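## Task

Carry the metal bar to the lowest pair of arms on the wall rack and set it down so it rests on both of those rack arms. It only counts if the bar stays there on its own, without the robot supporting it. Then open the gripper and move the arm away.

## Robot and tools

Robot: two arms, left_arm (the robot's own left, on the +y side) and right_arm. Each has six revolute joints and a two-finger gripper. The gripper fingers point along the gripper's +z axis and close along its y axis. Image left and right do not tell you which arm is which.

Scene frame: origin on the floor (z = 0) at the centre of the robot's foot. +x is the robot's forward direction, +y is toward its left, +z is up. Results report each gripper's end_effector_position (metres) and end_effector_quat_wxyz in this frame. That position is the point between the finger pads, roughly 1 cm short of the fingertips. The reported position can be inaccurate, especially when the arm reaches far. The floor is the only surface with a known height.

Tool execute_actions, argument "actions": a list holding at most one item, or nothing.
- Empty list {"actions": []}: no command, just returns the current state.
- Motion {"actions": [{"rows": [...], "steps": N}]}: N is 1 to 15 control steps, each 1/30 s (default 15). There may be 1 to 15 rows; row k is used on step k, and the final row is held for any remaining steps.
- Wait {"actions": [{"steps": N}]} with no rows: N up to 300; returns once N steps have passed since the previous result.
- Optional "pictures": true/false controls whether camera images come back (they do by default).
A refused call sends nothing.

Each row is one flat list of 14 numbers covering both arms, always all 14 even if one arm stays still: left_arm waist, shoulder, elbow, wrist pitch, wrist yaw, wrist roll, opening, then the same seven for right_arm. The six joint values are absolute target angles in radians (same convention as the Joint positions line), not offsets. Stated ranges per arm: waist -2.880..2.880, shoulder 0.000..3.142, elbow 0.000..3.019, wrist pitch -1.693..1.571, wrist yaw -1.571..1.571, wrist roll -2.094..2.094. Actual ends can differ from these by up to 0.019 rad either way. A target more than 0.019 rad beyond a stated end, and further out than the joint's current angle, gets the call refused. A target past the real end is clipped there, and a "joint sent to its limit" line may appear, possibly about an earlier action; not seeing it does not prove more travel exists. The same angles on the two arms need not give mirrored poses.

The opening value is an absolute command from -1 (closed) to +1 (fully open, 0.094 m pad gap). grip_measured shows the measured opening on that same scale; Joint positions shows it in metres. Between the extremes the fingers go to where grip_measured equals the command. To hold something, command a value below grip_measured: about 0.03 lower holds firmly, a smaller margin holds more gently. Each gripper's reading may be offset by up to about 1 mm. Pad force tops out near 50–62 N (less on some grippers, and less on parts thinner than about 2 mm); the first contact can spike higher.

Speed limits: per step each joint's target is kept within a lead of its measured angle (waist 0.264, shoulder 0.32, elbow 0.276, wrist pitch 0.33, wrist yaw 0.186, wrist roll 0.522 rad), and if the commanded targets would move the gripper more than 70 mm from where it is, all are scaled back toward the current angles. Large moves therefore need several actions. Between calls, arms keep heading to the last row sent until they settle, stall, or a step is HELD.

Result lines: the state line "left_arm: … | right_arm: …" gives gripper poses. Joint positions and Joint velocities list, per arm, the six joints (rad, rad/s) then the pad gap (m, m/s). Joint torques (six per arm) are raw drive outputs with offset, scale and noise; nonzero even with no load. "joint command not followed" means a clearance check altered or blocked some joint targets; the rest of the row still ran. HELD marks steps where your row was not sent, fully or partly. MOTOR HOT appears from 85 °C; at 100 °C an OVER-TEMPERATURE FAULT makes that arm and gripper go limp and drop until cooled, so avoid holding loads longer than needed.

Tool zoom_image: {"camera": name, "region": [x0, y0, x1, y1]} in pixels of that camera's latest image, origin top-left, region at most 504 by 504. Cameras (all 504x504): cam_head_left, cam_head_right (pinhole with radial distortion, fy about 574 and 578), cam_left_wrist, cam_right_wrist (fisheye, f about 300 and 304).

Tool finished_scene: {"scene": n}, the number of the current scene. Replying without any tool call ends everything.

Typical order: look, plan a grasp of the bar, open, approach, close with a margin below grip_measured, lift, carry to the named rack arm pair, lower until the bar rests on both arms, open, back away, confirm with images, then call finished_scene.

Avoid: letting the arms collide or press on each other, dropping or slipping the bar, slamming or pushing hard, and knocking anything out of the work area. Expect occasional brief tugs on a held part or pushes on loose objects.

Each tool is called as name([rows], argument=value, ...), one row to a line, values as JSON.

## Session

execute_actions(actions=[])

Scene clock: 0.00 s of 4500.00 s.
left_arm: end_effector_position=(+0.5920, +0.2519, +1.2732) grip_measured=+1.000 end_effector_quat_wxyz=(+0.256, -0.002, +0.967, -0.010) | right_arm: end_effector_position=(+0.5919, -0.2517, +1.2773) grip_measured=+1.000 end_effector_quat_wxyz=(+0.258, -0.005, +0.966, +0.006)
Joint positions: left_arm=[-1.61   0.775  0.947  0.507 -0.005  0.029  0.094] | right_arm=[ 1.619  0.764  0.939  0.509  0.015 -0.051  0.094]
Joint velocities: left_arm=[-0.005  0.005 -0.012  0.007  0.066 -0.007  0.   ] | right_arm=[-0.005 -0.005 -0.007 -0.012 -0.051  0.022  0.   ]
Joint torques (N m, as the arm reports them, + toward a larger angle): no reading
Motor temperatures (°C, as the motors report them): left_arm=[23 20 23 23 23 24] | right_arm=[22 19 21 22 20 22]

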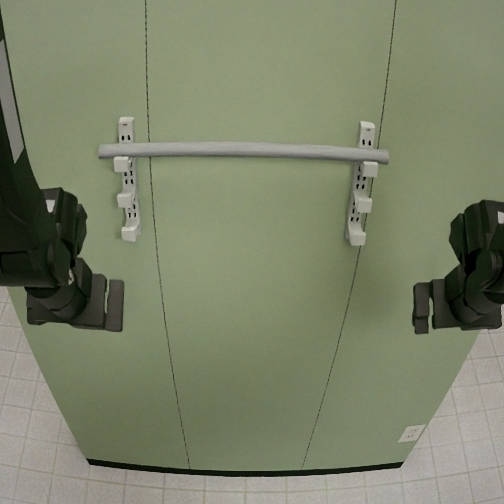

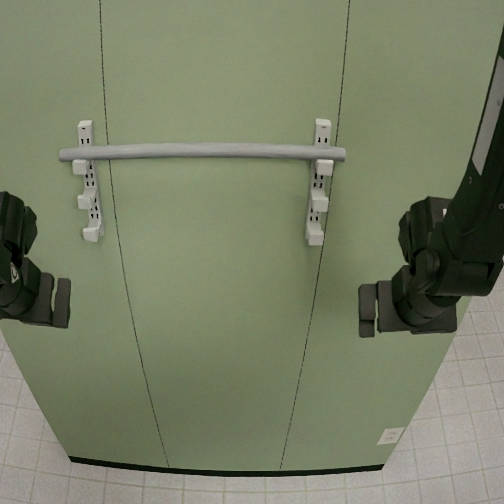

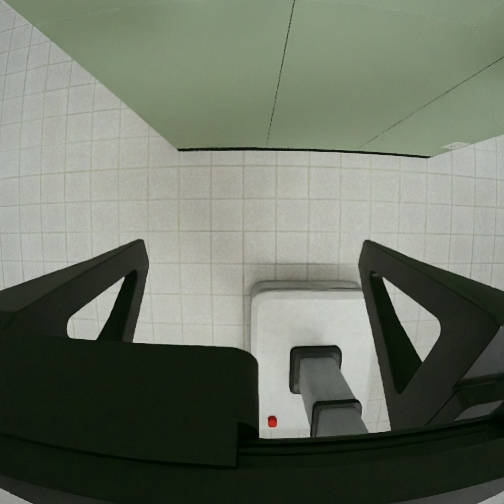

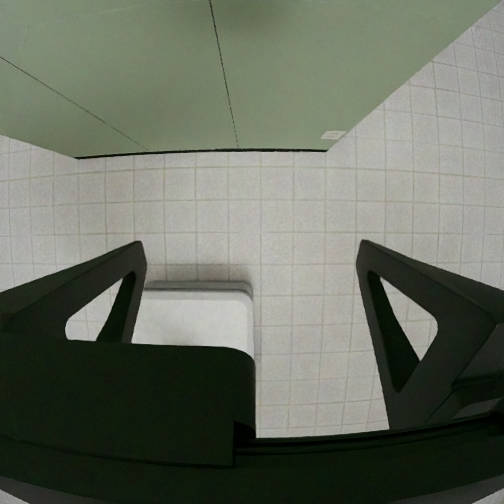

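execute_actions([
  {"rows": [[-1.61,0.775,0.947,-0.5,0,1.57,1, 1.619,0.764,0.939,0.509,0,1.57,1]], "steps": 15},
], pictures=false)

execute_actions([
  {"steps": 40},
])

Scene clock: 4.37 s of 4500.00 s.
left_arm: end_effector_position=(+0.3492, +0.2462, +1.2686) grip_measured=+1.000 end_effector_quat_wxyz=(-0.177, +0.606, +0.757, -0.169) | right_arm: end_effector_position=(+0.5920, -0.2496, +1.2774) grip_measured=+1.000 end_effector_quat_wxyz=(+0.193, +0.604, +0.753, +0.173)
Joint positions: left_arm=[-1.61   0.78   0.938 -0.49  -0.004  1.36   0.094] | right_arm=[1.619 0.764 0.939 0.509 0.003 1.316 0.094]
Joint velocities: left_arm=[-0.005 -0.005  0.042 -0.012  0.022  1.414  0.   ] | right_arm=[ 0.005 -0.005 -0.002  0.002  0.037  1.546  0.   ]
Joint torques (N m, as the arm reports them, + toward a larger angle): left_arm=[  0.39 -12.49   0.38  -0.97   0.31   0.  ] | right_arm=[  0.31 -13.59   1.31   1.3    0.    -0.07]
Motor temperatures (°C, as the motors report them): left_arm=[23 21 23 23 23 24] | right_arm=[22 20 21 22 20 22]
Steps of this call (steps 1 to 90: nothing new was sent; then 0.87 s passed at rest; steps 91 to 105: all 15 steps of this action). Readings (joint positions):
91: left_arm=[-1.610 0.774 0.950 0.457 -0.005 0.098] | right_arm=[1.619 0.764 0.939 0.509 0.009 0.018]
92: left_arm=[-1.610 0.768 0.959 0.350 -0.004 0.197] | right_arm=[1.619 0.764 0.939 0.509 0.005 0.117]
94: left_arm=[-1.610 0.767 0.962 0.145 -0.004 0.390] | right_arm=[1.619 0.764 0.939 0.509 0.003 0.310]
98: left_arm=[-1.610 0.772 0.955 -0.278 -0.004 0.779] | right_arm=[1.619 0.764 0.939 0.509 0.003 0.698]
105: the state above

Scene clock: 5.70 s of 4500.00 s.
left_arm: end_effector_position=(+0.3510, +0.2463, +1.2683) grip_measured=+1.000 end_effector_quat_wxyz=(-0.158, +0.679, +0.693, -0.185) | right_arm: end_effector_position=(+0.5920, -0.2496, +1.2774) grip_measured=+1.000 end_effector_quat_wxyz=(+0.171, +0.692, +0.674, +0.195)
Joint positions: left_arm=[-1.61   0.78   0.941 -0.49  -0.004  1.562  0.094] | right_arm=[1.619 0.764 0.939 0.509 0.003 1.56  0.094]
Joint velocities: left_arm=[-0.005 -0.005  0.002  0.007  0.022 -0.007  0.   ] | right_arm=[-0.024 -0.005 -0.027 -0.002  0.066 -0.037  0.   ]
Joint torques (N m, as the arm reports them, + toward a larger angle): left_arm=[  0.37 -12.43   0.28  -0.98   0.34   0.01] | right_arm=[  0.31 -13.53   1.37   1.17  -0.01  -0.07]
Motor temperatures (°C, as the motors report them): left_arm=[23 21 23 23 23 24] | right_arm=[22 20 21 22 20 22]
Steps of this call (steps 1 to 30: the robot went on to your last target; steps 31 to 40: nothing new was sent). Readings (joint positions):
1: left_arm=[-1.610 0.780 0.938 -0.490 -0.004 1.401] | right_arm=[1.619 0.764 0.939 0.509 0.003 1.365]
2: left_arm=[-1.610 0.780 0.939 -0.490 -0.004 1.433] | right_arm=[1.619 0.764 0.939 0.509 0.003 1.405]
4: left_arm=[-1.610 0.780 0.940 -0.490 -0.004 1.480] | right_arm=[1.619 0.764 0.939 0.509 0.003 1.461]
8: left_arm=[-1.610 0.780 0.941 -0.490 -0.004 1.528] | right_arm=[1.619 0.764 0.939 0.509 0.003 1.520]
40: the state above
All arms were judged still, so your last target was given up. Only a new action makes them travel on or press farther. Fingers that are still opening or closing keep moving.

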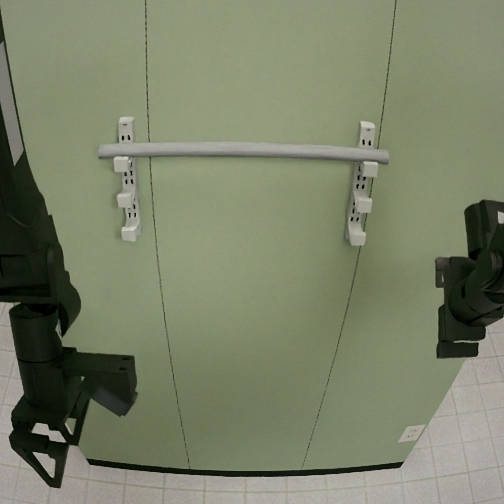

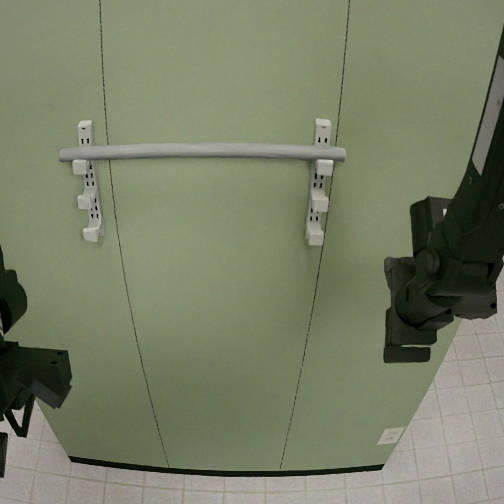

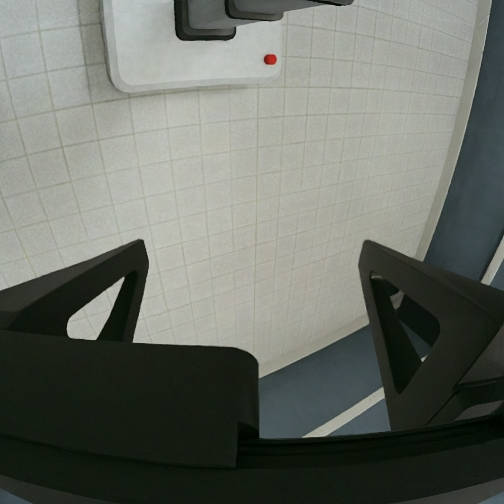

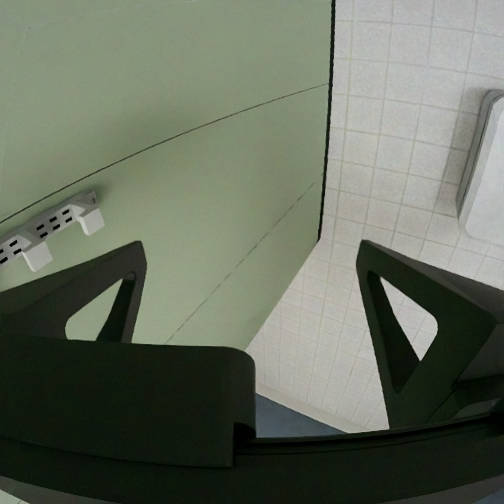

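execute_actions([
  {"rows": [[-1.61,1.075,0.947,0.507,0,1.57,1, 1.619,0.764,1.239,0.509,0,1.57,1]], "steps": 15},
], pictures=false)

execute_actions([
  {"steps": 40},
], pictures=false)

Scene clock: 10.57 s of 4500.00 s.
left_arm: end_effector_position=(+0.4183, +0.2428, +1.1413) grip_measured=+1.000 end_effector_quat_wxyz=(+0.068, +0.693, +0.716, +0.044) | right_arm: end_effector_position=(+0.7639, -0.2566, +1.3400) grip_measured=+1.000 end_effector_quat_wxyz=(+0.273, +0.659, +0.637, +0.292)
Joint positions: left_arm=[-1.61   1.111  0.943  0.486 -0.004  1.563  0.094] | right_arm=[1.619 0.77  1.247 0.505 0.003 1.561 0.094]
Joint velocities: left_arm=[-0.015 -0.298 -0.002  0.183 -0.022 -0.037  0.   ] | right_arm=[-0.015 -0.005 -0.081 -0.007  0.007 -0.081  0.   ]
Joint torques (N m, as the arm reports them, + toward a larger angle): left_arm=[  0.24 -12.46  -1.18   1.09   0.34  -0.05] | right_arm=[  0.36 -16.74   3.88   1.79  -0.01  -0.06]
Motor temperatures (°C, as the motors report them): left_arm=[23 21 23 23 23 24] | right_arm=[22 20 21 22 20 22]
Steps of this call (steps 1 to 90: nothing new was sent; then 1.37 s passed at rest; steps 91 to 105: all 15 steps of this action). Readings (joint positions):
91: left_arm=[-1.610 0.790 0.939 -0.462 -0.004 1.562] | right_arm=[1.619 0.764 0.947 0.508 0.003 1.560]
92: left_arm=[-1.610 0.813 0.942 -0.397 -0.004 1.562] | right_arm=[1.619 0.770 0.966 0.506 0.003 1.560]
94: left_arm=[-1.610 0.896 0.954 -0.244 -0.004 1.562] | right_arm=[1.619 0.778 1.027 0.505 0.003 1.560]
98: left_arm=[-1.610 1.086 0.953 0.171 -0.004 1.562] | right_arm=[1.619 0.779 1.169 0.505 0.003 1.561]
105: the state above

Scene clock: 11.90 s of 4500.00 s.
left_arm: end_effector_position=(+0.4368, +0.2435, +1.1503) grip_measured=+1.000 end_effector_quat_wxyz=(+0.082, +0.692, +0.715, +0.058) | right_arm: end_effector_position=(+0.7608, -0.2564, +1.3383) grip_measured=+1.000 end_effector_quat_wxyz=(+0.271, +0.660, +0.638, +0.290)
Joint positions: left_arm=[-1.61   1.083  0.943  0.5   -0.004  1.563  0.094] | right_arm=[1.619 0.77  1.241 0.505 0.003 1.561 0.094]
Joint velocities: left_arm=[-0.005 -0.005 -0.012 -0.012  0.051 -0.037  0.   ] | right_arm=[ 0.005  0.005 -0.007 -0.007 -0.051  0.022  0.   ]
Joint torques (N m, as the arm reports them, + toward a larger angle): left_arm=[  0.24 -12.78  -0.91   1.18   0.34  -0.05] | right_arm=[  0.39 -16.69   4.01   1.74  -0.04  -0.07]
Motor temperatures (°C, as the motors report them): left_arm=[23 21 24 23 23 24] | right_arm=[22 20 21 22 20 22]
Steps of this call (steps 1 to 30: the robot went on to your last target; steps 31 to 40: nothing new was sent). Readings (joint positions):
1: left_arm=[-1.610 1.101 0.943 0.492 -0.004 1.563] | right_arm=[1.619 0.770 1.244 0.505 0.003 1.561]
2: left_arm=[-1.610 1.094 0.943 0.495 -0.004 1.563] | right_arm=[1.619 0.770 1.243 0.505 0.003 1.561]
4: left_arm=[-1.610 1.084 0.943 0.499 -0.004 1.563] | right_arm=[1.619 0.770 1.241 0.505 0.003 1.561]
8: left_arm=[-1.610 1.083 0.943 0.500 -0.004 1.563] | right_arm=[1.619 0.770 1.241 0.505 0.003 1.561]
40: the state above
All arms were judged still, so your last target was given up. Only a new action makes them travel on or press farther. Fingers that are still opening or closing keep moving.

execute_actions([
  {"rows": [[-1.81,0.775,1.24,1.25,0,1.57,1, 1.619,0.764,1.239,1.25,0,1.57,1]], "steps": 15},
], pictures=false)

execute_actions([
  {"steps": 40},
])

Scene clock: 20.93 s of 4500.00 s.
left_arm: end_effector_position=(+0.6525, +0.2058, +1.2341) grip_measured=+1.000 end_effector_quat_wxyz=(+0.299, +0.622, +0.693, +0.210) | right_arm: end_effector_position=(+0.8219, -0.2649, +1.4891) grip_measured=+1.000 end_effector_quat_wxyz=(+0.483, +0.529, +0.497, +0.490)
Joint positions: left_arm=[-1.725  0.984  1.123  0.759 -0.004  1.563  0.094] | right_arm=[1.619 0.776 1.23  1.225 0.002 1.562 0.094]
Joint velocities: left_arm=[-0.2   -0.317  0.271  0.755 -0.022 -0.037  0.   ] | right_arm=[ 0.005 -0.005  0.012  0.007 -0.022  0.037  0.   ]
Joint torques (N m, as the arm reports them, + toward a larger angle): left_arm=[ -0.82 -17.1    1.79   2.3    0.28  -0.13] | right_arm=[ -0.02 -17.54   5.19   2.85  -0.11  -0.1 ]
Motor temperatures (°C, as the motors report them): left_arm=[23 22 24 23 23 24] | right_arm=[22 21 21 22 20 22]
Steps of this call (steps 1 to 90: nothing new was sent; then 5.53 s passed at rest; steps 91 to 105: all 15 steps of this action). Readings (joint positions):
91: left_arm=[-1.612 1.082 0.946 0.506 -0.004 1.563] | right_arm=[1.619 0.770 1.238 0.552 0.002 1.562]
92: left_arm=[-1.617 1.082 0.952 0.518 -0.004 1.563] | right_arm=[1.619 0.776 1.231 0.654 0.002 1.562]
94: left_arm=[-1.633 1.077 0.976 0.545 -0.004 1.563] | right_arm=[1.619 0.780 1.229 0.847 0.002 1.562]
98: left_arm=[-1.670 1.052 1.036 0.611 -0.004 1.563] | right_arm=[1.619 0.778 1.230 1.171 0.002 1.562]
105: the state above

Scene clock: 22.27 s of 4500.00 s.
left_arm: end_effector_position=(+0.8194, +0.2423, +1.4895) grip_measured=+1.000 end_effector_quat_wxyz=(+0.530, +0.437, +0.581, +0.437) | right_arm: end_effector_position=(+0.8219, -0.2649, +1.4891) grip_measured=+1.000 end_effector_quat_wxyz=(+0.483, +0.529, +0.497, +0.490)
Joint positions: left_arm=[-1.802  0.781  1.223  1.237 -0.004  1.563  0.094] | right_arm=[1.619 0.776 1.23  1.225 0.002 1.562 0.094]
Joint velocities: left_arm=[-0.005 -0.005  0.017  0.012  0.022 -0.037  0.   ] | right_arm=[-0.005 -0.015  0.012 -0.002 -0.066  0.007  0.   ]
Joint torques (N m, as the arm reports them, + toward a larger angle): left_arm=[ -0.3  -16.98   4.78   2.81   0.41  -0.11] | right_arm=[  0.18 -17.37   5.25   2.98  -0.1   -0.08]
Motor temperatures (°C, as the motors report them): left_arm=[23 22 24 23 23 24] | right_arm=[22 21 21 22 20 22]
Steps of this call (steps 1 to 40: the robot went on to your last target). Readings (joint positions):
1: left_arm=[-1.731 0.973 1.132 0.785 -0.004 1.563] | right_arm=[1.619 0.776 1.230 1.225 0.002 1.562]
2: left_arm=[-1.737 0.962 1.141 0.812 -0.004 1.563] | right_arm=[1.619 0.776 1.230 1.225 0.002 1.562]
4: left_arm=[-1.749 0.941 1.155 0.872 -0.004 1.563] | right_arm=[1.619 0.776 1.230 1.225 0.002 1.562]
8: left_arm=[-1.768 0.899 1.175 1.007 -0.004 1.563] | right_arm=[1.619 0.776 1.230 1.225 0.002 1.562]
40: the state above

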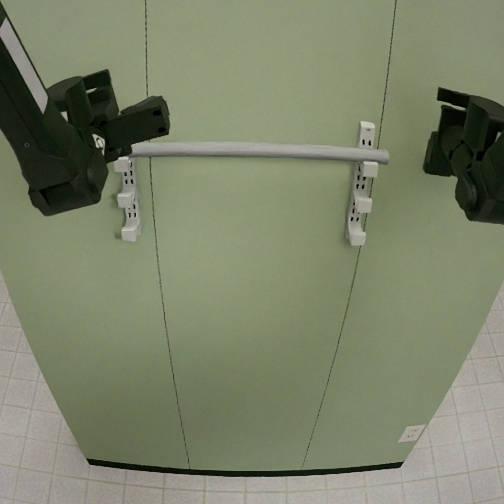

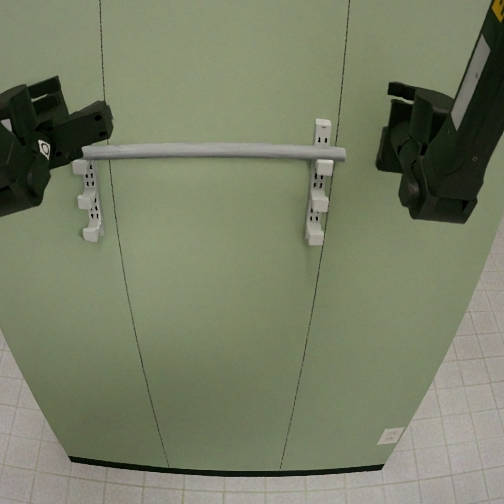

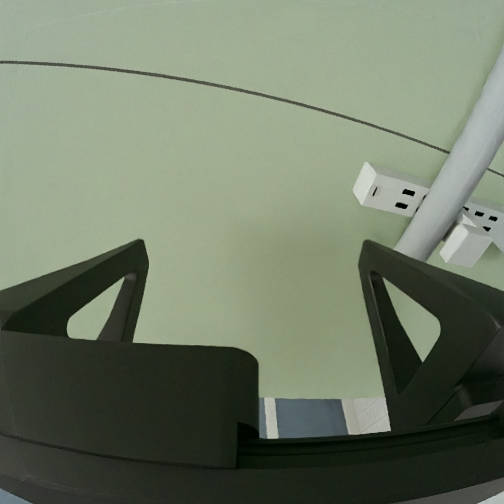

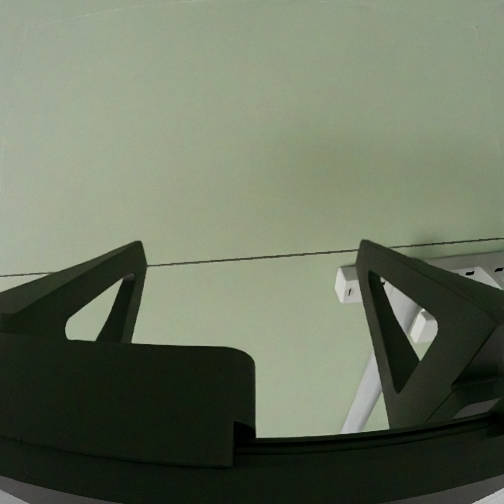

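execute_actions([
  {"rows": [[-1.61,0.775,1.24,1.25,0.7,1.57,1, 1.619,0.764,0.94,0.5,0,1.57,1]], "steps": 15},
], pictures=false)

execute_actions([
  {"steps": 40},
])

Scene clock: 37.60 s of 4500.00 s.
left_arm: end_effector_position=(+0.7808, +0.1544, +1.4920) grip_measured=+1.000 end_effector_quat_wxyz=(+0.641, +0.634, +0.329, +0.282) | right_arm: end_effector_position=(+0.5837, -0.2492, +1.2735) grip_measured=+1.000 end_effector_quat_wxyz=(+0.166, +0.694, +0.674, +0.191)
Joint positions: left_arm=[-1.602  0.781  1.223  1.237  0.696  1.564  0.094] | right_arm=[1.619 0.771 0.928 0.515 0.002 1.563 0.094]
Joint velocities: left_arm=[ 0.005 -0.005  0.007 -0.022  0.037  0.007  0.   ] | right_arm=[-0.015  0.083 -0.017 -0.227 -0.007 -0.037  0.   ]
Joint torques (N m, as the arm reports them, + toward a larger angle): left_arm=[ -0.68 -17.61   4.66   2.82   0.28  -0.12] | right_arm=[  0.28 -14.37   2.24   1.22   0.02  -0.07]
Motor temperatures (°C, as the motors report them): left_arm=[23 23 24 23 24 24] | right_arm=[22 21 22 22 20 22]
Steps of this call (steps 1 to 15: the robot went on to your last target; steps 16 to 90: nothing new was sent; then 11.83 s passed at rest; steps 91 to 105: all 15 steps of this action). Readings (joint positions):
91: left_arm=[-1.785 0.781 1.223 1.237 0.075 1.563] | right_arm=[1.619 0.775 1.219 1.206 0.002 1.562]
92: left_arm=[-1.734 0.781 1.223 1.237 0.177 1.563] | right_arm=[1.619 0.764 1.195 1.165 0.002 1.562]
94: left_arm=[-1.637 0.781 1.223 1.237 0.366 1.564] | right_arm=[1.619 0.755 1.129 1.085 0.002 1.562]
98: left_arm=[-1.602 0.781 1.223 1.237 0.674 1.564] | right_arm=[1.619 0.755 1.012 0.861 0.002 1.562]
105: the state above

Scene clock: 38.93 s of 4500.00 s.
left_arm: end_effector_position=(+0.7808, +0.1544, +1.4920) grip_measured=+1.000 end_effector_quat_wxyz=(+0.641, +0.634, +0.329, +0.282) | right_arm: end_effector_position=(+0.5826, -0.2491, +1.2720) grip_measured=+1.000 end_effector_quat_wxyz=(+0.164, +0.694, +0.675, +0.189)
Joint positions: left_arm=[-1.602  0.781  1.223  1.237  0.696  1.564  0.094] | right_arm=[1.619 0.773 0.929 0.509 0.002 1.563 0.094]
Joint velocities: left_arm=[-0.005  0.005 -0.017 -0.012  0.007 -0.095  0.   ] | right_arm=[-0.005  0.005  0.007 -0.007 -0.037 -0.037  0.   ]
Joint torques (N m, as the arm reports them, + toward a larger angle): left_arm=[ -0.6  -17.31   4.58   2.65   0.27  -0.12] | right_arm=[ -0.11 -14.     2.14   0.87  -0.01  -0.08]
Motor temperatures (°C, as the motors report them): left_arm=[23 23 24 23 24 24] | right_arm=[22 21 22 22 20 22]
Steps of this call (steps 1 to 15: the robot went on to your last target; steps 16 to 40: nothing new was sent). Readings (joint positions):
1: left_arm=[-1.602 0.781 1.223 1.237 0.696 1.564] | right_arm=[1.619 0.773 0.928 0.510 0.002 1.563]
2: left_arm=[-1.602 0.781 1.223 1.237 0.696 1.564] | right_arm=[1.619 0.773 0.928 0.509 0.002 1.563]
4: left_arm=[-1.602 0.781 1.223 1.237 0.696 1.564] | right_arm=[1.619 0.773 0.929 0.509 0.002 1.563]
8: left_arm=[-1.602 0.781 1.223 1.237 0.696 1.564] | right_arm=[1.619 0.773 0.929 0.509 0.002 1.563]
40: the state above
All arms were judged still, so your last target was given up. Only a new action makes them travel on or press farther. Fingers that are still opening or closing keep moving.

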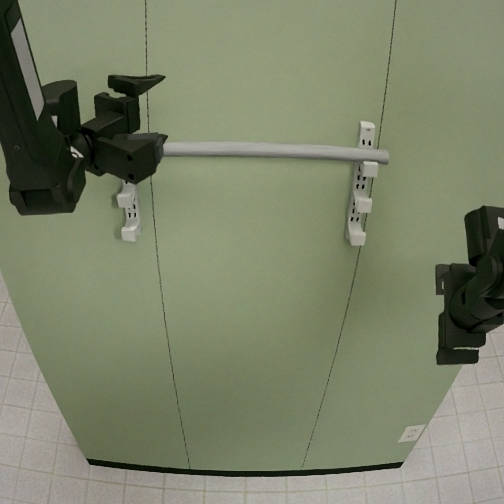

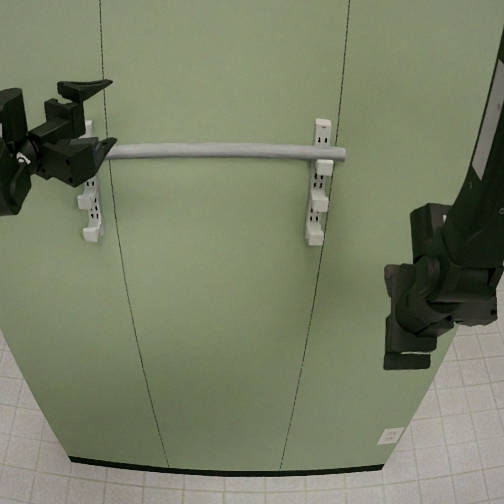

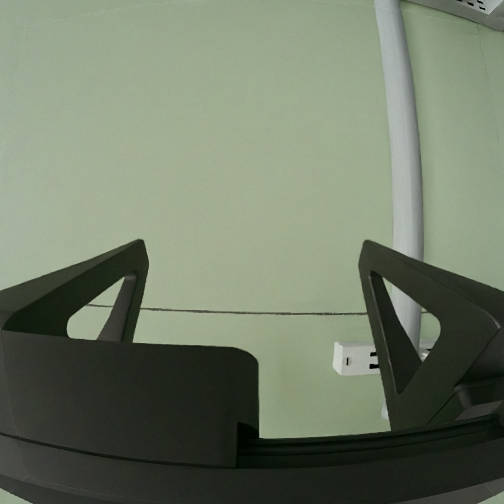

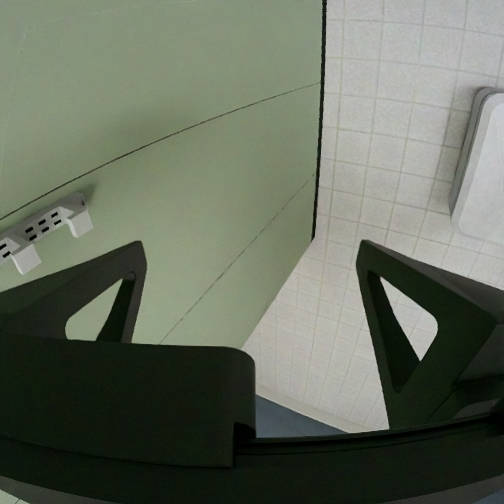

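execute_actions([
  {"rows": [[-1.91,0.93,1.24,1.14,0.7,1.57,1, 1.619,0.764,0.94,0.5,0,1.57,1]], "steps": 15},
], pictures=false)

execute_actions([
  {"steps": 30},
])

Scene clock: 47.50 s of 4500.00 s.
left_arm: end_effector_position=(+0.7402, +0.0747, +1.4083) grip_measured=+1.000 end_effector_quat_wxyz=(+0.685, +0.555, +0.450, +0.140) | right_arm: end_effector_position=(+0.5826, -0.2491, +1.2720) grip_measured=+1.000 end_effector_quat_wxyz=(+0.164, +0.694, +0.675, +0.189)
Joint positions: left_arm=[-1.917  0.963  1.234  1.136  0.698  1.564  0.094] | right_arm=[1.619 0.773 0.929 0.509 0.002 1.563 0.094]
Joint velocities: left_arm=[-0.005 -0.063 -0.007  0.002 -0.007 -0.081  0.   ] | right_arm=[-0.005 -0.015  0.022 -0.002 -0.051  0.007  0.   ]
Joint torques (N m, as the arm reports them, + toward a larger angle): left_arm=[ -0.79 -17.03   2.41   2.16   0.5   -0.12] | right_arm=[  0.48 -13.6    1.98   0.75   0.02  -0.06]
Motor temperatures (°C, as the motors report them): left_arm=[23 23 24 23 24 24] | right_arm=[22 21 21 22 20 22]
Steps of this call (steps 1 to 90: nothing new was sent; then 5.07 s passed at rest; steps 91 to 105: all 15 steps of this action). Readings (joint positions):
91: left_arm=[-1.618 0.787 1.223 1.228 0.696 1.564] | right_arm=[1.619 0.773 0.929 0.509 0.002 1.563]
92: left_arm=[-1.670 0.796 1.229 1.211 0.696 1.564] | right_arm=[1.619 0.773 0.929 0.509 0.002 1.563]
94: left_arm=[-1.799 0.834 1.234 1.181 0.696 1.564] | right_arm=[1.619 0.773 0.929 0.509 0.002 1.563]
98: left_arm=[-1.921 0.928 1.234 1.147 0.698 1.564] | right_arm=[1.619 0.773 0.929 0.509 0.002 1.563]
105: the state above

Scene clock: 48.50 s of 4500.00 s.
left_arm: end_effector_position=(+0.7417, +0.0758, +1.4109) grip_measured=+1.000 end_effector_quat_wxyz=(+0.686, +0.555, +0.449, +0.142) | right_arm: end_effector_position=(+0.5826, -0.2491, +1.2720) grip_measured=+1.000 end_effector_quat_wxyz=(+0.164, +0.694, +0.675, +0.189)
Joint positions: left_arm=[-1.917  0.958  1.234  1.136  0.698  1.564  0.094] | right_arm=[1.619 0.773 0.929 0.509 0.002 1.563 0.094]
Joint velocities: left_arm=[ 0.005  0.005  0.012 -0.007 -0.051 -0.007  0.   ] | right_arm=[-0.005 -0.005 -0.002 -0.007 -0.081 -0.022  0.   ]
Joint torques (N m, as the arm reports them, + toward a larger angle): left_arm=[ -0.72 -17.86   2.47   2.13   0.5   -0.12] | right_arm=[  0.1  -13.84   2.14   0.88   0.01  -0.07]
Motor temperatures (°C, as the motors report them): left_arm=[23 23 24 23 24 24] | right_arm=[22 21 21 22 20 22]
Steps of this call (steps 1 to 15: the robot went on to your last target; steps 16 to 30: nothing new was sent). Readings (joint positions):
1: left_arm=[-1.917 0.961 1.234 1.136 0.698 1.564] | right_arm=[1.619 0.773 0.929 0.509 0.002 1.563]
2: left_arm=[-1.917 0.960 1.234 1.136 0.698 1.564] | right_arm=[1.619 0.773 0.929 0.509 0.002 1.563]
4: left_arm=[-1.917 0.958 1.234 1.136 0.698 1.564] | right_arm=[1.619 0.773 0.929 0.509 0.002 1.563]
8: left_arm=[-1.917 0.958 1.234 1.136 0.698 1.564] | right_arm=[1.619 0.773 0.929 0.509 0.002 1.563]
30: the state above
All arms were judged still, so your last target was given up. Only a new action makes them travel on or press farther. Fingers that are still opening or closing keep moving.

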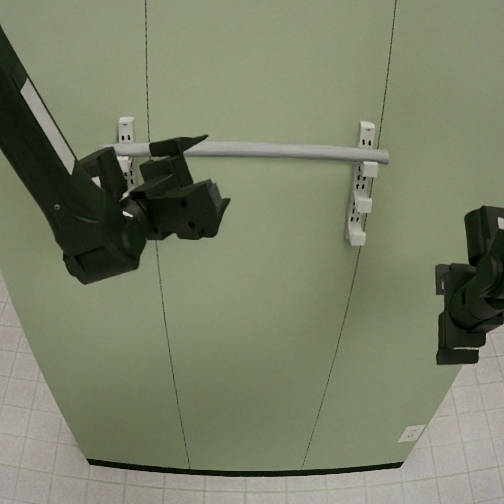

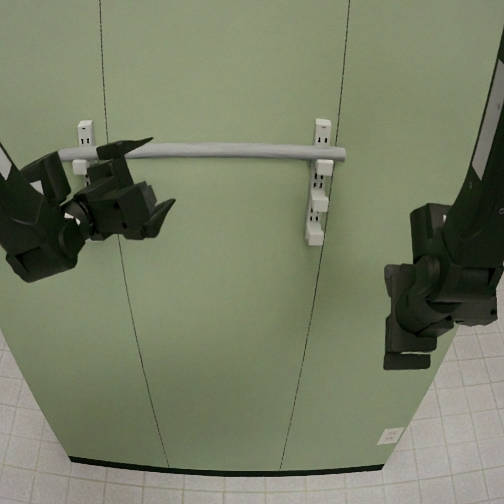

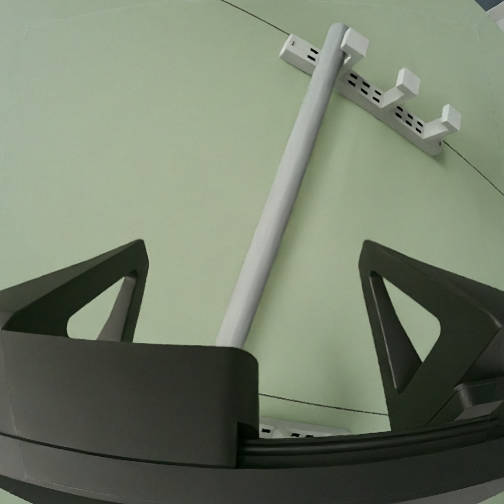

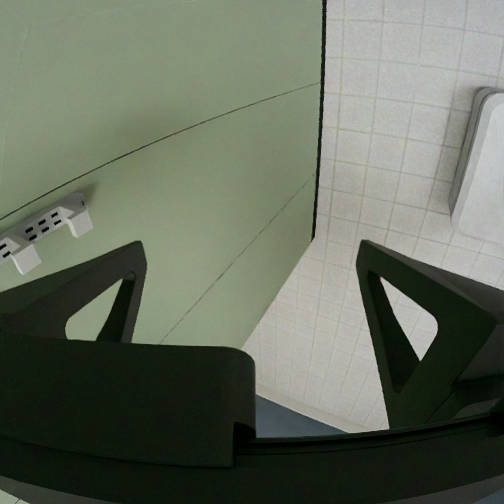

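execute_actions([
  {"rows": [[-1.91,0.93,1.24,1.14,0.7,2.04,1, 1.619,0.764,0.94,0.5,0,1.57,1]], "steps": 15},
], pictures=false)

execute_actions([
  {"steps": 30},
])

Scene clock: 52.53 s of 4500.00 s.
left_arm: end_effector_position=(+0.7417, +0.0758, +1.4109) grip_measured=+1.000 end_effector_quat_wxyz=(+0.637, +0.641, +0.314, +0.292) | right_arm: end_effector_position=(+0.5826, -0.2491, +1.2720) grip_measured=+1.000 end_effector_quat_wxyz=(+0.164, +0.694, +0.675, +0.189)
Joint positions: left_arm=[-1.917  0.958  1.234  1.136  0.698  2.015  0.094] | right_arm=[1.619 0.773 0.929 0.509 0.002 1.563 0.094]
Joint velocities: left_arm=[-0.005 -0.015 -0.017  0.007 -0.022  0.051  0.   ] | right_arm=[-0.024 -0.005 -0.012 -0.027  0.007 -0.022  0.   ]
Joint torques (N m, as the arm reports them, + toward a larger angle): left_arm=[ -0.72 -17.49   2.52   2.13   0.5   -0.12] | right_arm=[  0.63 -14.06   2.04   0.88   0.02  -0.06]
Motor temperatures (°C, as the motors report them): left_arm=[23 24 24 23 24 24] | right_arm=[22 21 21 22 20 22]
Steps of this call (steps 1 to 90: nothing new was sent; then 0.53 s passed at rest; steps 91 to 105: all 15 steps of this action). Readings (joint positions):
91: left_arm=[-1.917 0.958 1.234 1.136 0.698 1.627] | right_arm=[1.619 0.773 0.929 0.509 0.002 1.563]
92: left_arm=[-1.917 0.958 1.234 1.136 0.698 1.709] | right_arm=[1.619 0.773 0.929 0.509 0.002 1.563]
94: left_arm=[-1.917 0.958 1.234 1.136 0.698 1.826] | right_arm=[1.619 0.773 0.929 0.509 0.002 1.563]
98: left_arm=[-1.917 0.958 1.234 1.136 0.698 1.949] | right_arm=[1.619 0.773 0.929 0.509 0.002 1.563]
105: the state above

Scene clock: 53.53 s of 4500.00 s.
left_arm: end_effector_position=(+0.7417, +0.0758, +1.4109) grip_measured=+1.000 end_effector_quat_wxyz=(+0.634, +0.644, +0.308, +0.297) | right_arm: end_effector_position=(+0.5826, -0.2491, +1.2720) grip_measured=+1.000 end_effector_quat_wxyz=(+0.164, +0.694, +0.675, +0.189)
Joint positions: left_arm=[-1.917  0.958  1.234  1.136  0.698  2.032  0.094] | right_arm=[1.619 0.773 0.929 0.509 0.002 1.563 0.094]
Joint velocities: left_arm=[-0.015  0.005  0.007 -0.002 -0.007  0.051  0.   ] | right_arm=[-0.005 -0.015  0.017 -0.007 -0.051  0.022  0.   ]
Joint torques (N m, as the arm reports them, + toward a larger angle): left_arm=[ -0.7  -17.32   2.53   2.13   0.5   -0.11] | right_arm=[  0.44 -13.87   2.09   0.83  -0.01  -0.06]
Motor temperatures (°C, as the motors report them): left_arm=[23 24 24 23 24 24] | right_arm=[22 21 21 22 20 22]
Steps of this call (steps 1 to 30: the robot went on to your last target). Readings (joint positions):
1: left_arm=[-1.917 0.958 1.234 1.136 0.698 2.019] | right_arm=[1.619 0.773 0.929 0.509 0.002 1.563]
2: left_arm=[-1.917 0.958 1.234 1.136 0.698 2.021] | right_arm=[1.619 0.773 0.929 0.509 0.002 1.563]
4: left_arm=[-1.917 0.958 1.234 1.136 0.698 2.025] | right_arm=[1.619 0.773 0.929 0.509 0.002 1.563]
8: left_arm=[-1.917 0.958 1.234 1.136 0.698 2.030] | right_arm=[1.619 0.773 0.929 0.509 0.002 1.563]
30: the state above
All arms were judged still, so your last target was given up. Only a new action makes them travel on or press farther. Fingers that are still opening or closing keep moving.

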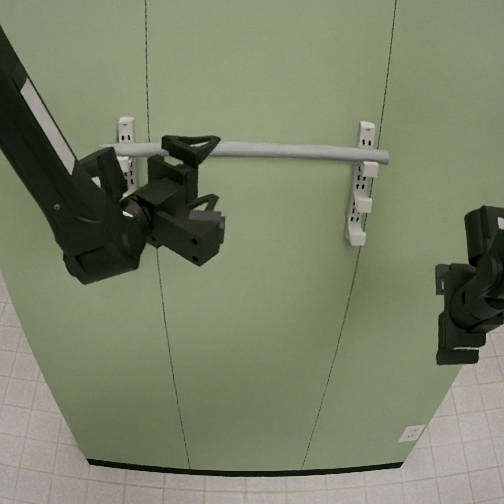

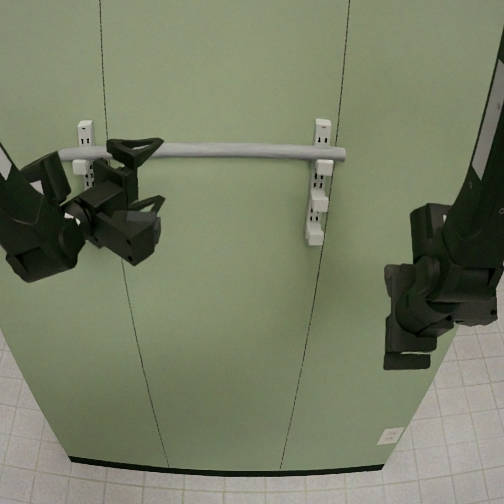

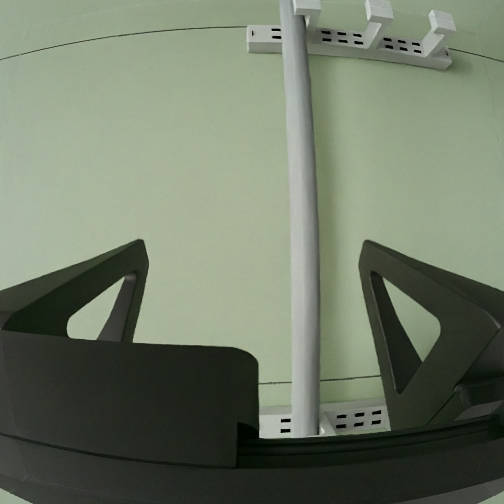

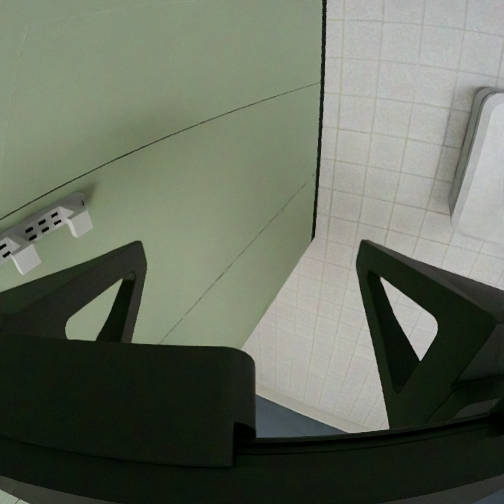

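execute_actions([
  {"rows": [[-1.91,1.05,1.47,1.03,0.7,2.04,1, 1.619,0.764,0.94,0.5,0,1.57,1]], "steps": 15},
], pictures=false)

execute_actions([
  {"steps": 30},
])

Scene clock: 59.80 s of 4500.00 s.
left_arm: end_effector_position=(+0.8031, +0.0736, +1.3924) grip_measured=+1.000 end_effector_quat_wxyz=(+0.637, +0.638, +0.300, +0.311) | right_arm: end_effector_position=(+0.5826, -0.2491, +1.2720) grip_measured=+1.000 end_effector_quat_wxyz=(+0.164, +0.694, +0.675, +0.189)
Joint positions: left_arm=[-1.917  1.052  1.465  1.034  0.699  2.033  0.094] | right_arm=[1.619 0.773 0.929 0.509 0.002 1.563 0.094]
Joint velocities: left_arm=[ 0.005 -0.005  0.002 -0.012  0.037 -0.022  0.   ] | right_arm=[-0.005 -0.015 -0.017 -0.012 -0.022  0.022  0.   ]
Joint torques (N m, as the arm reports them, + toward a larger angle): left_arm=[ -0.86 -16.69   3.47   1.77   0.43  -0.12] | right_arm=[  0.67 -13.76   2.09   0.77  -0.01  -0.05]
Motor temperatures (°C, as the motors report them): left_arm=[23 24 24 23 24 24] | right_arm=[22 21 21 22 20 22]
Steps of this call (steps 1 to 90: nothing new was sent; then 2.77 s passed at rest; steps 91 to 105: all 15 steps of this action). Readings (joint positions):
91: left_arm=[-1.917 0.964 1.253 1.121 0.703 2.032] | right_arm=[1.619 0.773 0.929 0.509 0.002 1.563]
92: left_arm=[-1.917 0.985 1.303 1.090 0.705 2.032] | right_arm=[1.619 0.773 0.929 0.509 0.002 1.563]
94: left_arm=[-1.917 1.035 1.417 1.050 0.701 2.033] | right_arm=[1.619 0.773 0.929 0.509 0.002 1.563]
98: left_arm=[-1.917 1.052 1.465 1.036 0.699 2.033] | right_arm=[1.619 0.773 0.929 0.509 0.002 1.563]
105: the state above

Scene clock: 60.80 s of 4500.00 s.
left_arm: end_effector_position=(+0.8031, +0.0736, +1.3924) grip_measured=+1.000 end_effector_quat_wxyz=(+0.637, +0.638, +0.300, +0.311) | right_arm: end_effector_position=(+0.5826, -0.2491, +1.2720) grip_measured=+1.000 end_effector_quat_wxyz=(+0.164, +0.694, +0.675, +0.189)
Joint positions: left_arm=[-1.917  1.052  1.465  1.034  0.699  2.033  0.094] | right_arm=[1.619 0.773 0.929 0.509 0.002 1.563 0.094]
Joint velocities: left_arm=[ 0.005 -0.005 -0.007 -0.027  0.051 -0.095  0.   ] | right_arm=[ 0.005  0.005 -0.012  0.017 -0.022 -0.037  0.   ]
Joint torques (N m, as the arm reports them, + toward a larger angle): left_arm=[ -1.01 -17.63   3.53   1.78   0.44  -0.12] | right_arm=[  0.36 -13.92   2.05   0.74   0.    -0.06]
Motor temperatures (°C, as the motors report them): left_arm=[23 24 24 23 24 24] | right_arm=[22 21 21 22 20 22]
Steps of this call (steps 1 to 15: the robot went on to your last target; steps 16 to 30: nothing new was sent). Readings (joint positions):
1: left_arm=[-1.917 1.052 1.465 1.034 0.699 2.033] | right_arm=[1.619 0.773 0.929 0.509 0.002 1.563]
2: left_arm=[-1.917 1.052 1.465 1.034 0.699 2.033] | right_arm=[1.619 0.773 0.929 0.509 0.002 1.563]
4: left_arm=[-1.917 1.052 1.465 1.034 0.699 2.033] | right_arm=[1.619 0.773 0.929 0.509 0.002 1.563]
8: left_arm=[-1.917 1.052 1.465 1.034 0.699 2.033] | right_arm=[1.619 0.773 0.929 0.509 0.002 1.563]
30: the state above
All arms were judged still, so your last target was given up. Only a new action makes them travel on or press farther. Fingers that are still opening or closing keep moving.

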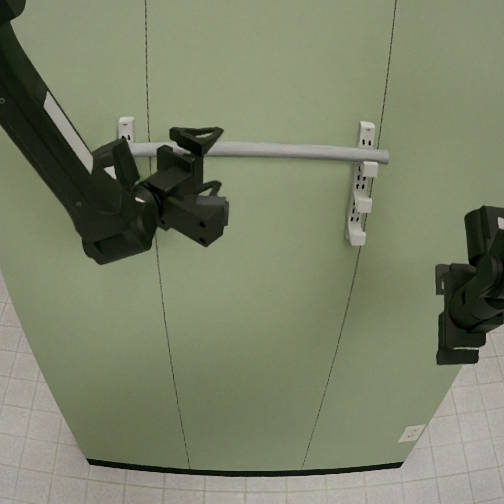

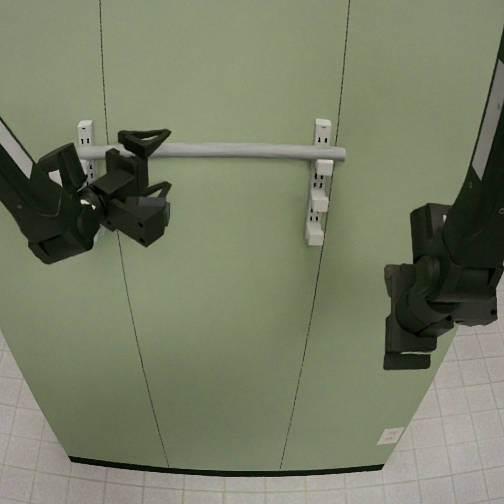

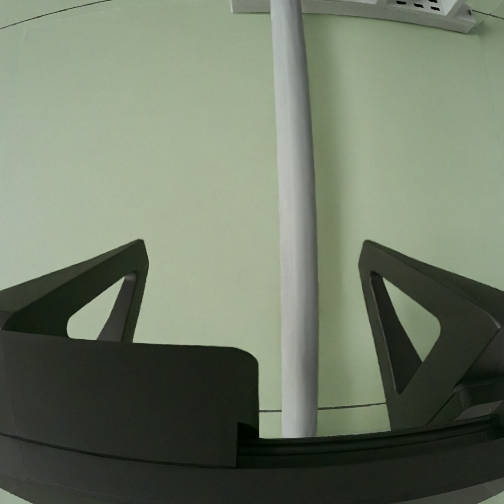

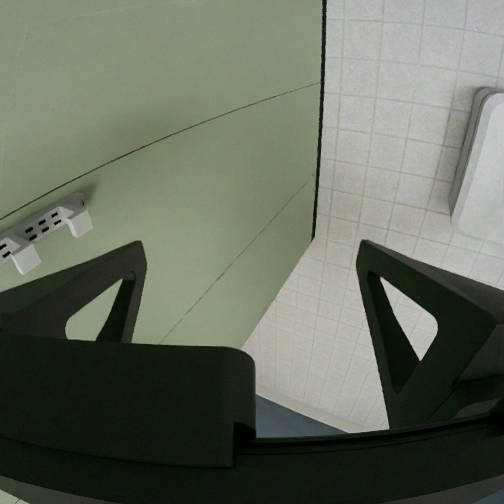

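execute_actions([
  {"rows": [[-1.91,1.155,1.67,0.935,0.7,2.04,1, 1.619,0.764,0.94,0.5,0,1.57,1]], "steps": 15},
], pictures=false)

execute_actions([
  {"steps": 30},
])

Scene clock: 68.23 s of 4500.00 s.
left_arm: end_effector_position=(+0.8408, +0.0663, +1.3641) grip_measured=+1.000 end_effector_quat_wxyz=(+0.637, +0.639, +0.301, +0.309) | right_arm: end_effector_position=(+0.5826, -0.2491, +1.2720) grip_measured=+1.000 end_effector_quat_wxyz=(+0.164, +0.694, +0.675, +0.189)
Joint positions: left_arm=[-1.917  1.153  1.655  0.938  0.699  2.033  0.094] | right_arm=[1.619 0.773 0.929 0.509 0.002 1.563 0.094]
Joint velocities: left_arm=[ 0.005 -0.005 -0.007 -0.002 -0.081  0.037  0.   ] | right_arm=[ 0.005 -0.005 -0.002 -0.002 -0.081 -0.007  0.   ]
Joint torques (N m, as the arm reports them, + toward a larger angle): left_arm=[ -1.4  -18.08   4.58   1.87   0.41  -0.12] | right_arm=[  0.04 -14.11   2.09   0.82   0.01  -0.07]
Motor temperatures (°C, as the motors report them): left_arm=[23 24 24 23 24 24] | right_arm=[22 21 21 22 20 22]
Steps of this call (steps 1 to 90: nothing new was sent; then 3.93 s passed at rest; steps 91 to 105: all 15 steps of this action). Readings (joint positions):
91: left_arm=[-1.917 1.059 1.481 1.020 0.703 2.033] | right_arm=[1.619 0.773 0.929 0.509 0.002 1.563]
92: left_arm=[-1.917 1.081 1.530 0.992 0.704 2.033] | right_arm=[1.619 0.773 0.929 0.509 0.002 1.563]
94: left_arm=[-1.917 1.129 1.627 0.956 0.700 2.033] | right_arm=[1.619 0.773 0.929 0.509 0.002 1.563]
98: left_arm=[-1.917 1.151 1.655 0.940 0.699 2.033] | right_arm=[1.619 0.773 0.929 0.509 0.002 1.563]
105: the state above

Scene clock: 69.23 s of 4500.00 s.
left_arm: end_effector_position=(+0.8408, +0.0663, +1.3641) grip_measured=+1.000 end_effector_quat_wxyz=(+0.637, +0.639, +0.301, +0.309) | right_arm: end_effector_position=(+0.5826, -0.2491, +1.2720) grip_measured=+1.000 end_effector_quat_wxyz=(+0.164, +0.694, +0.675, +0.189)
Joint positions: left_arm=[-1.917  1.153  1.655  0.938  0.699  2.033  0.094] | right_arm=[1.619 0.773 0.929 0.509 0.002 1.563 0.094]
Joint velocities: left_arm=[ 0.005 -0.024  0.007  0.007 -0.11  -0.037  0.   ] | right_arm=[-0.015 -0.005 -0.002 -0.012 -0.022 -0.007  0.   ]
Joint torques (N m, as the arm reports them, + toward a larger angle): left_arm=[ -1.4  -17.6    4.6    1.79   0.41  -0.12] | right_arm=[  0.53 -13.39   2.12   0.92   0.    -0.07]
Motor temperatures (°C, as the motors report them): left_arm=[23 24 24 23 24 24] | right_arm=[22 21 21 22 20 22]
Steps of this call (steps 1 to 15: the robot went on to your last target; steps 16 to 30: nothing new was sent). Readings (joint positions):
1: left_arm=[-1.917 1.153 1.655 0.938 0.699 2.033] | right_arm=[1.619 0.773 0.929 0.509 0.002 1.563]
2: left_arm=[-1.917 1.153 1.655 0.938 0.699 2.033] | right_arm=[1.619 0.773 0.929 0.509 0.002 1.563]
4: left_arm=[-1.917 1.153 1.655 0.938 0.699 2.033] | right_arm=[1.619 0.773 0.929 0.509 0.002 1.563]
8: left_arm=[-1.917 1.153 1.655 0.938 0.699 2.033] | right_arm=[1.619 0.773 0.929 0.509 0.002 1.563]
30: the state above
All arms were judged still, so your last target was given up. Only a new action makes them travel on or press farther. Fingers that are still opening or closing keep moving.

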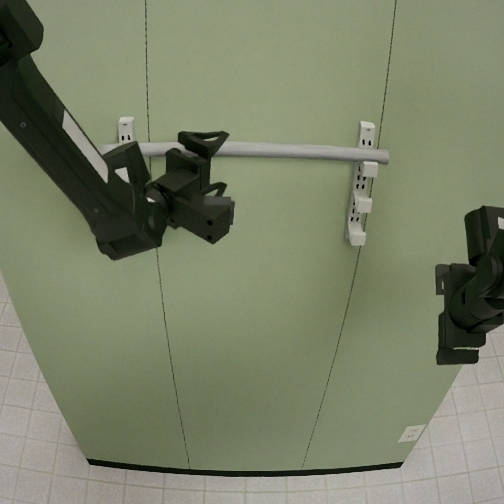

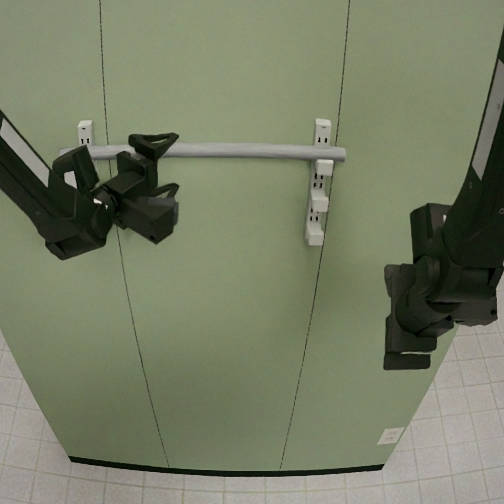

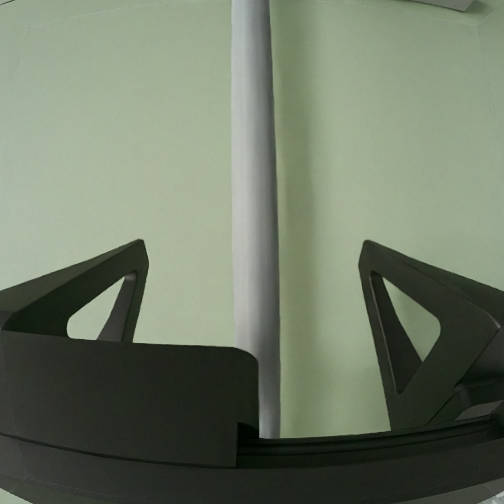

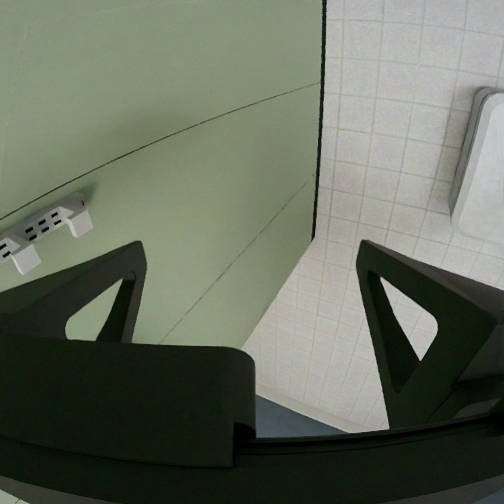

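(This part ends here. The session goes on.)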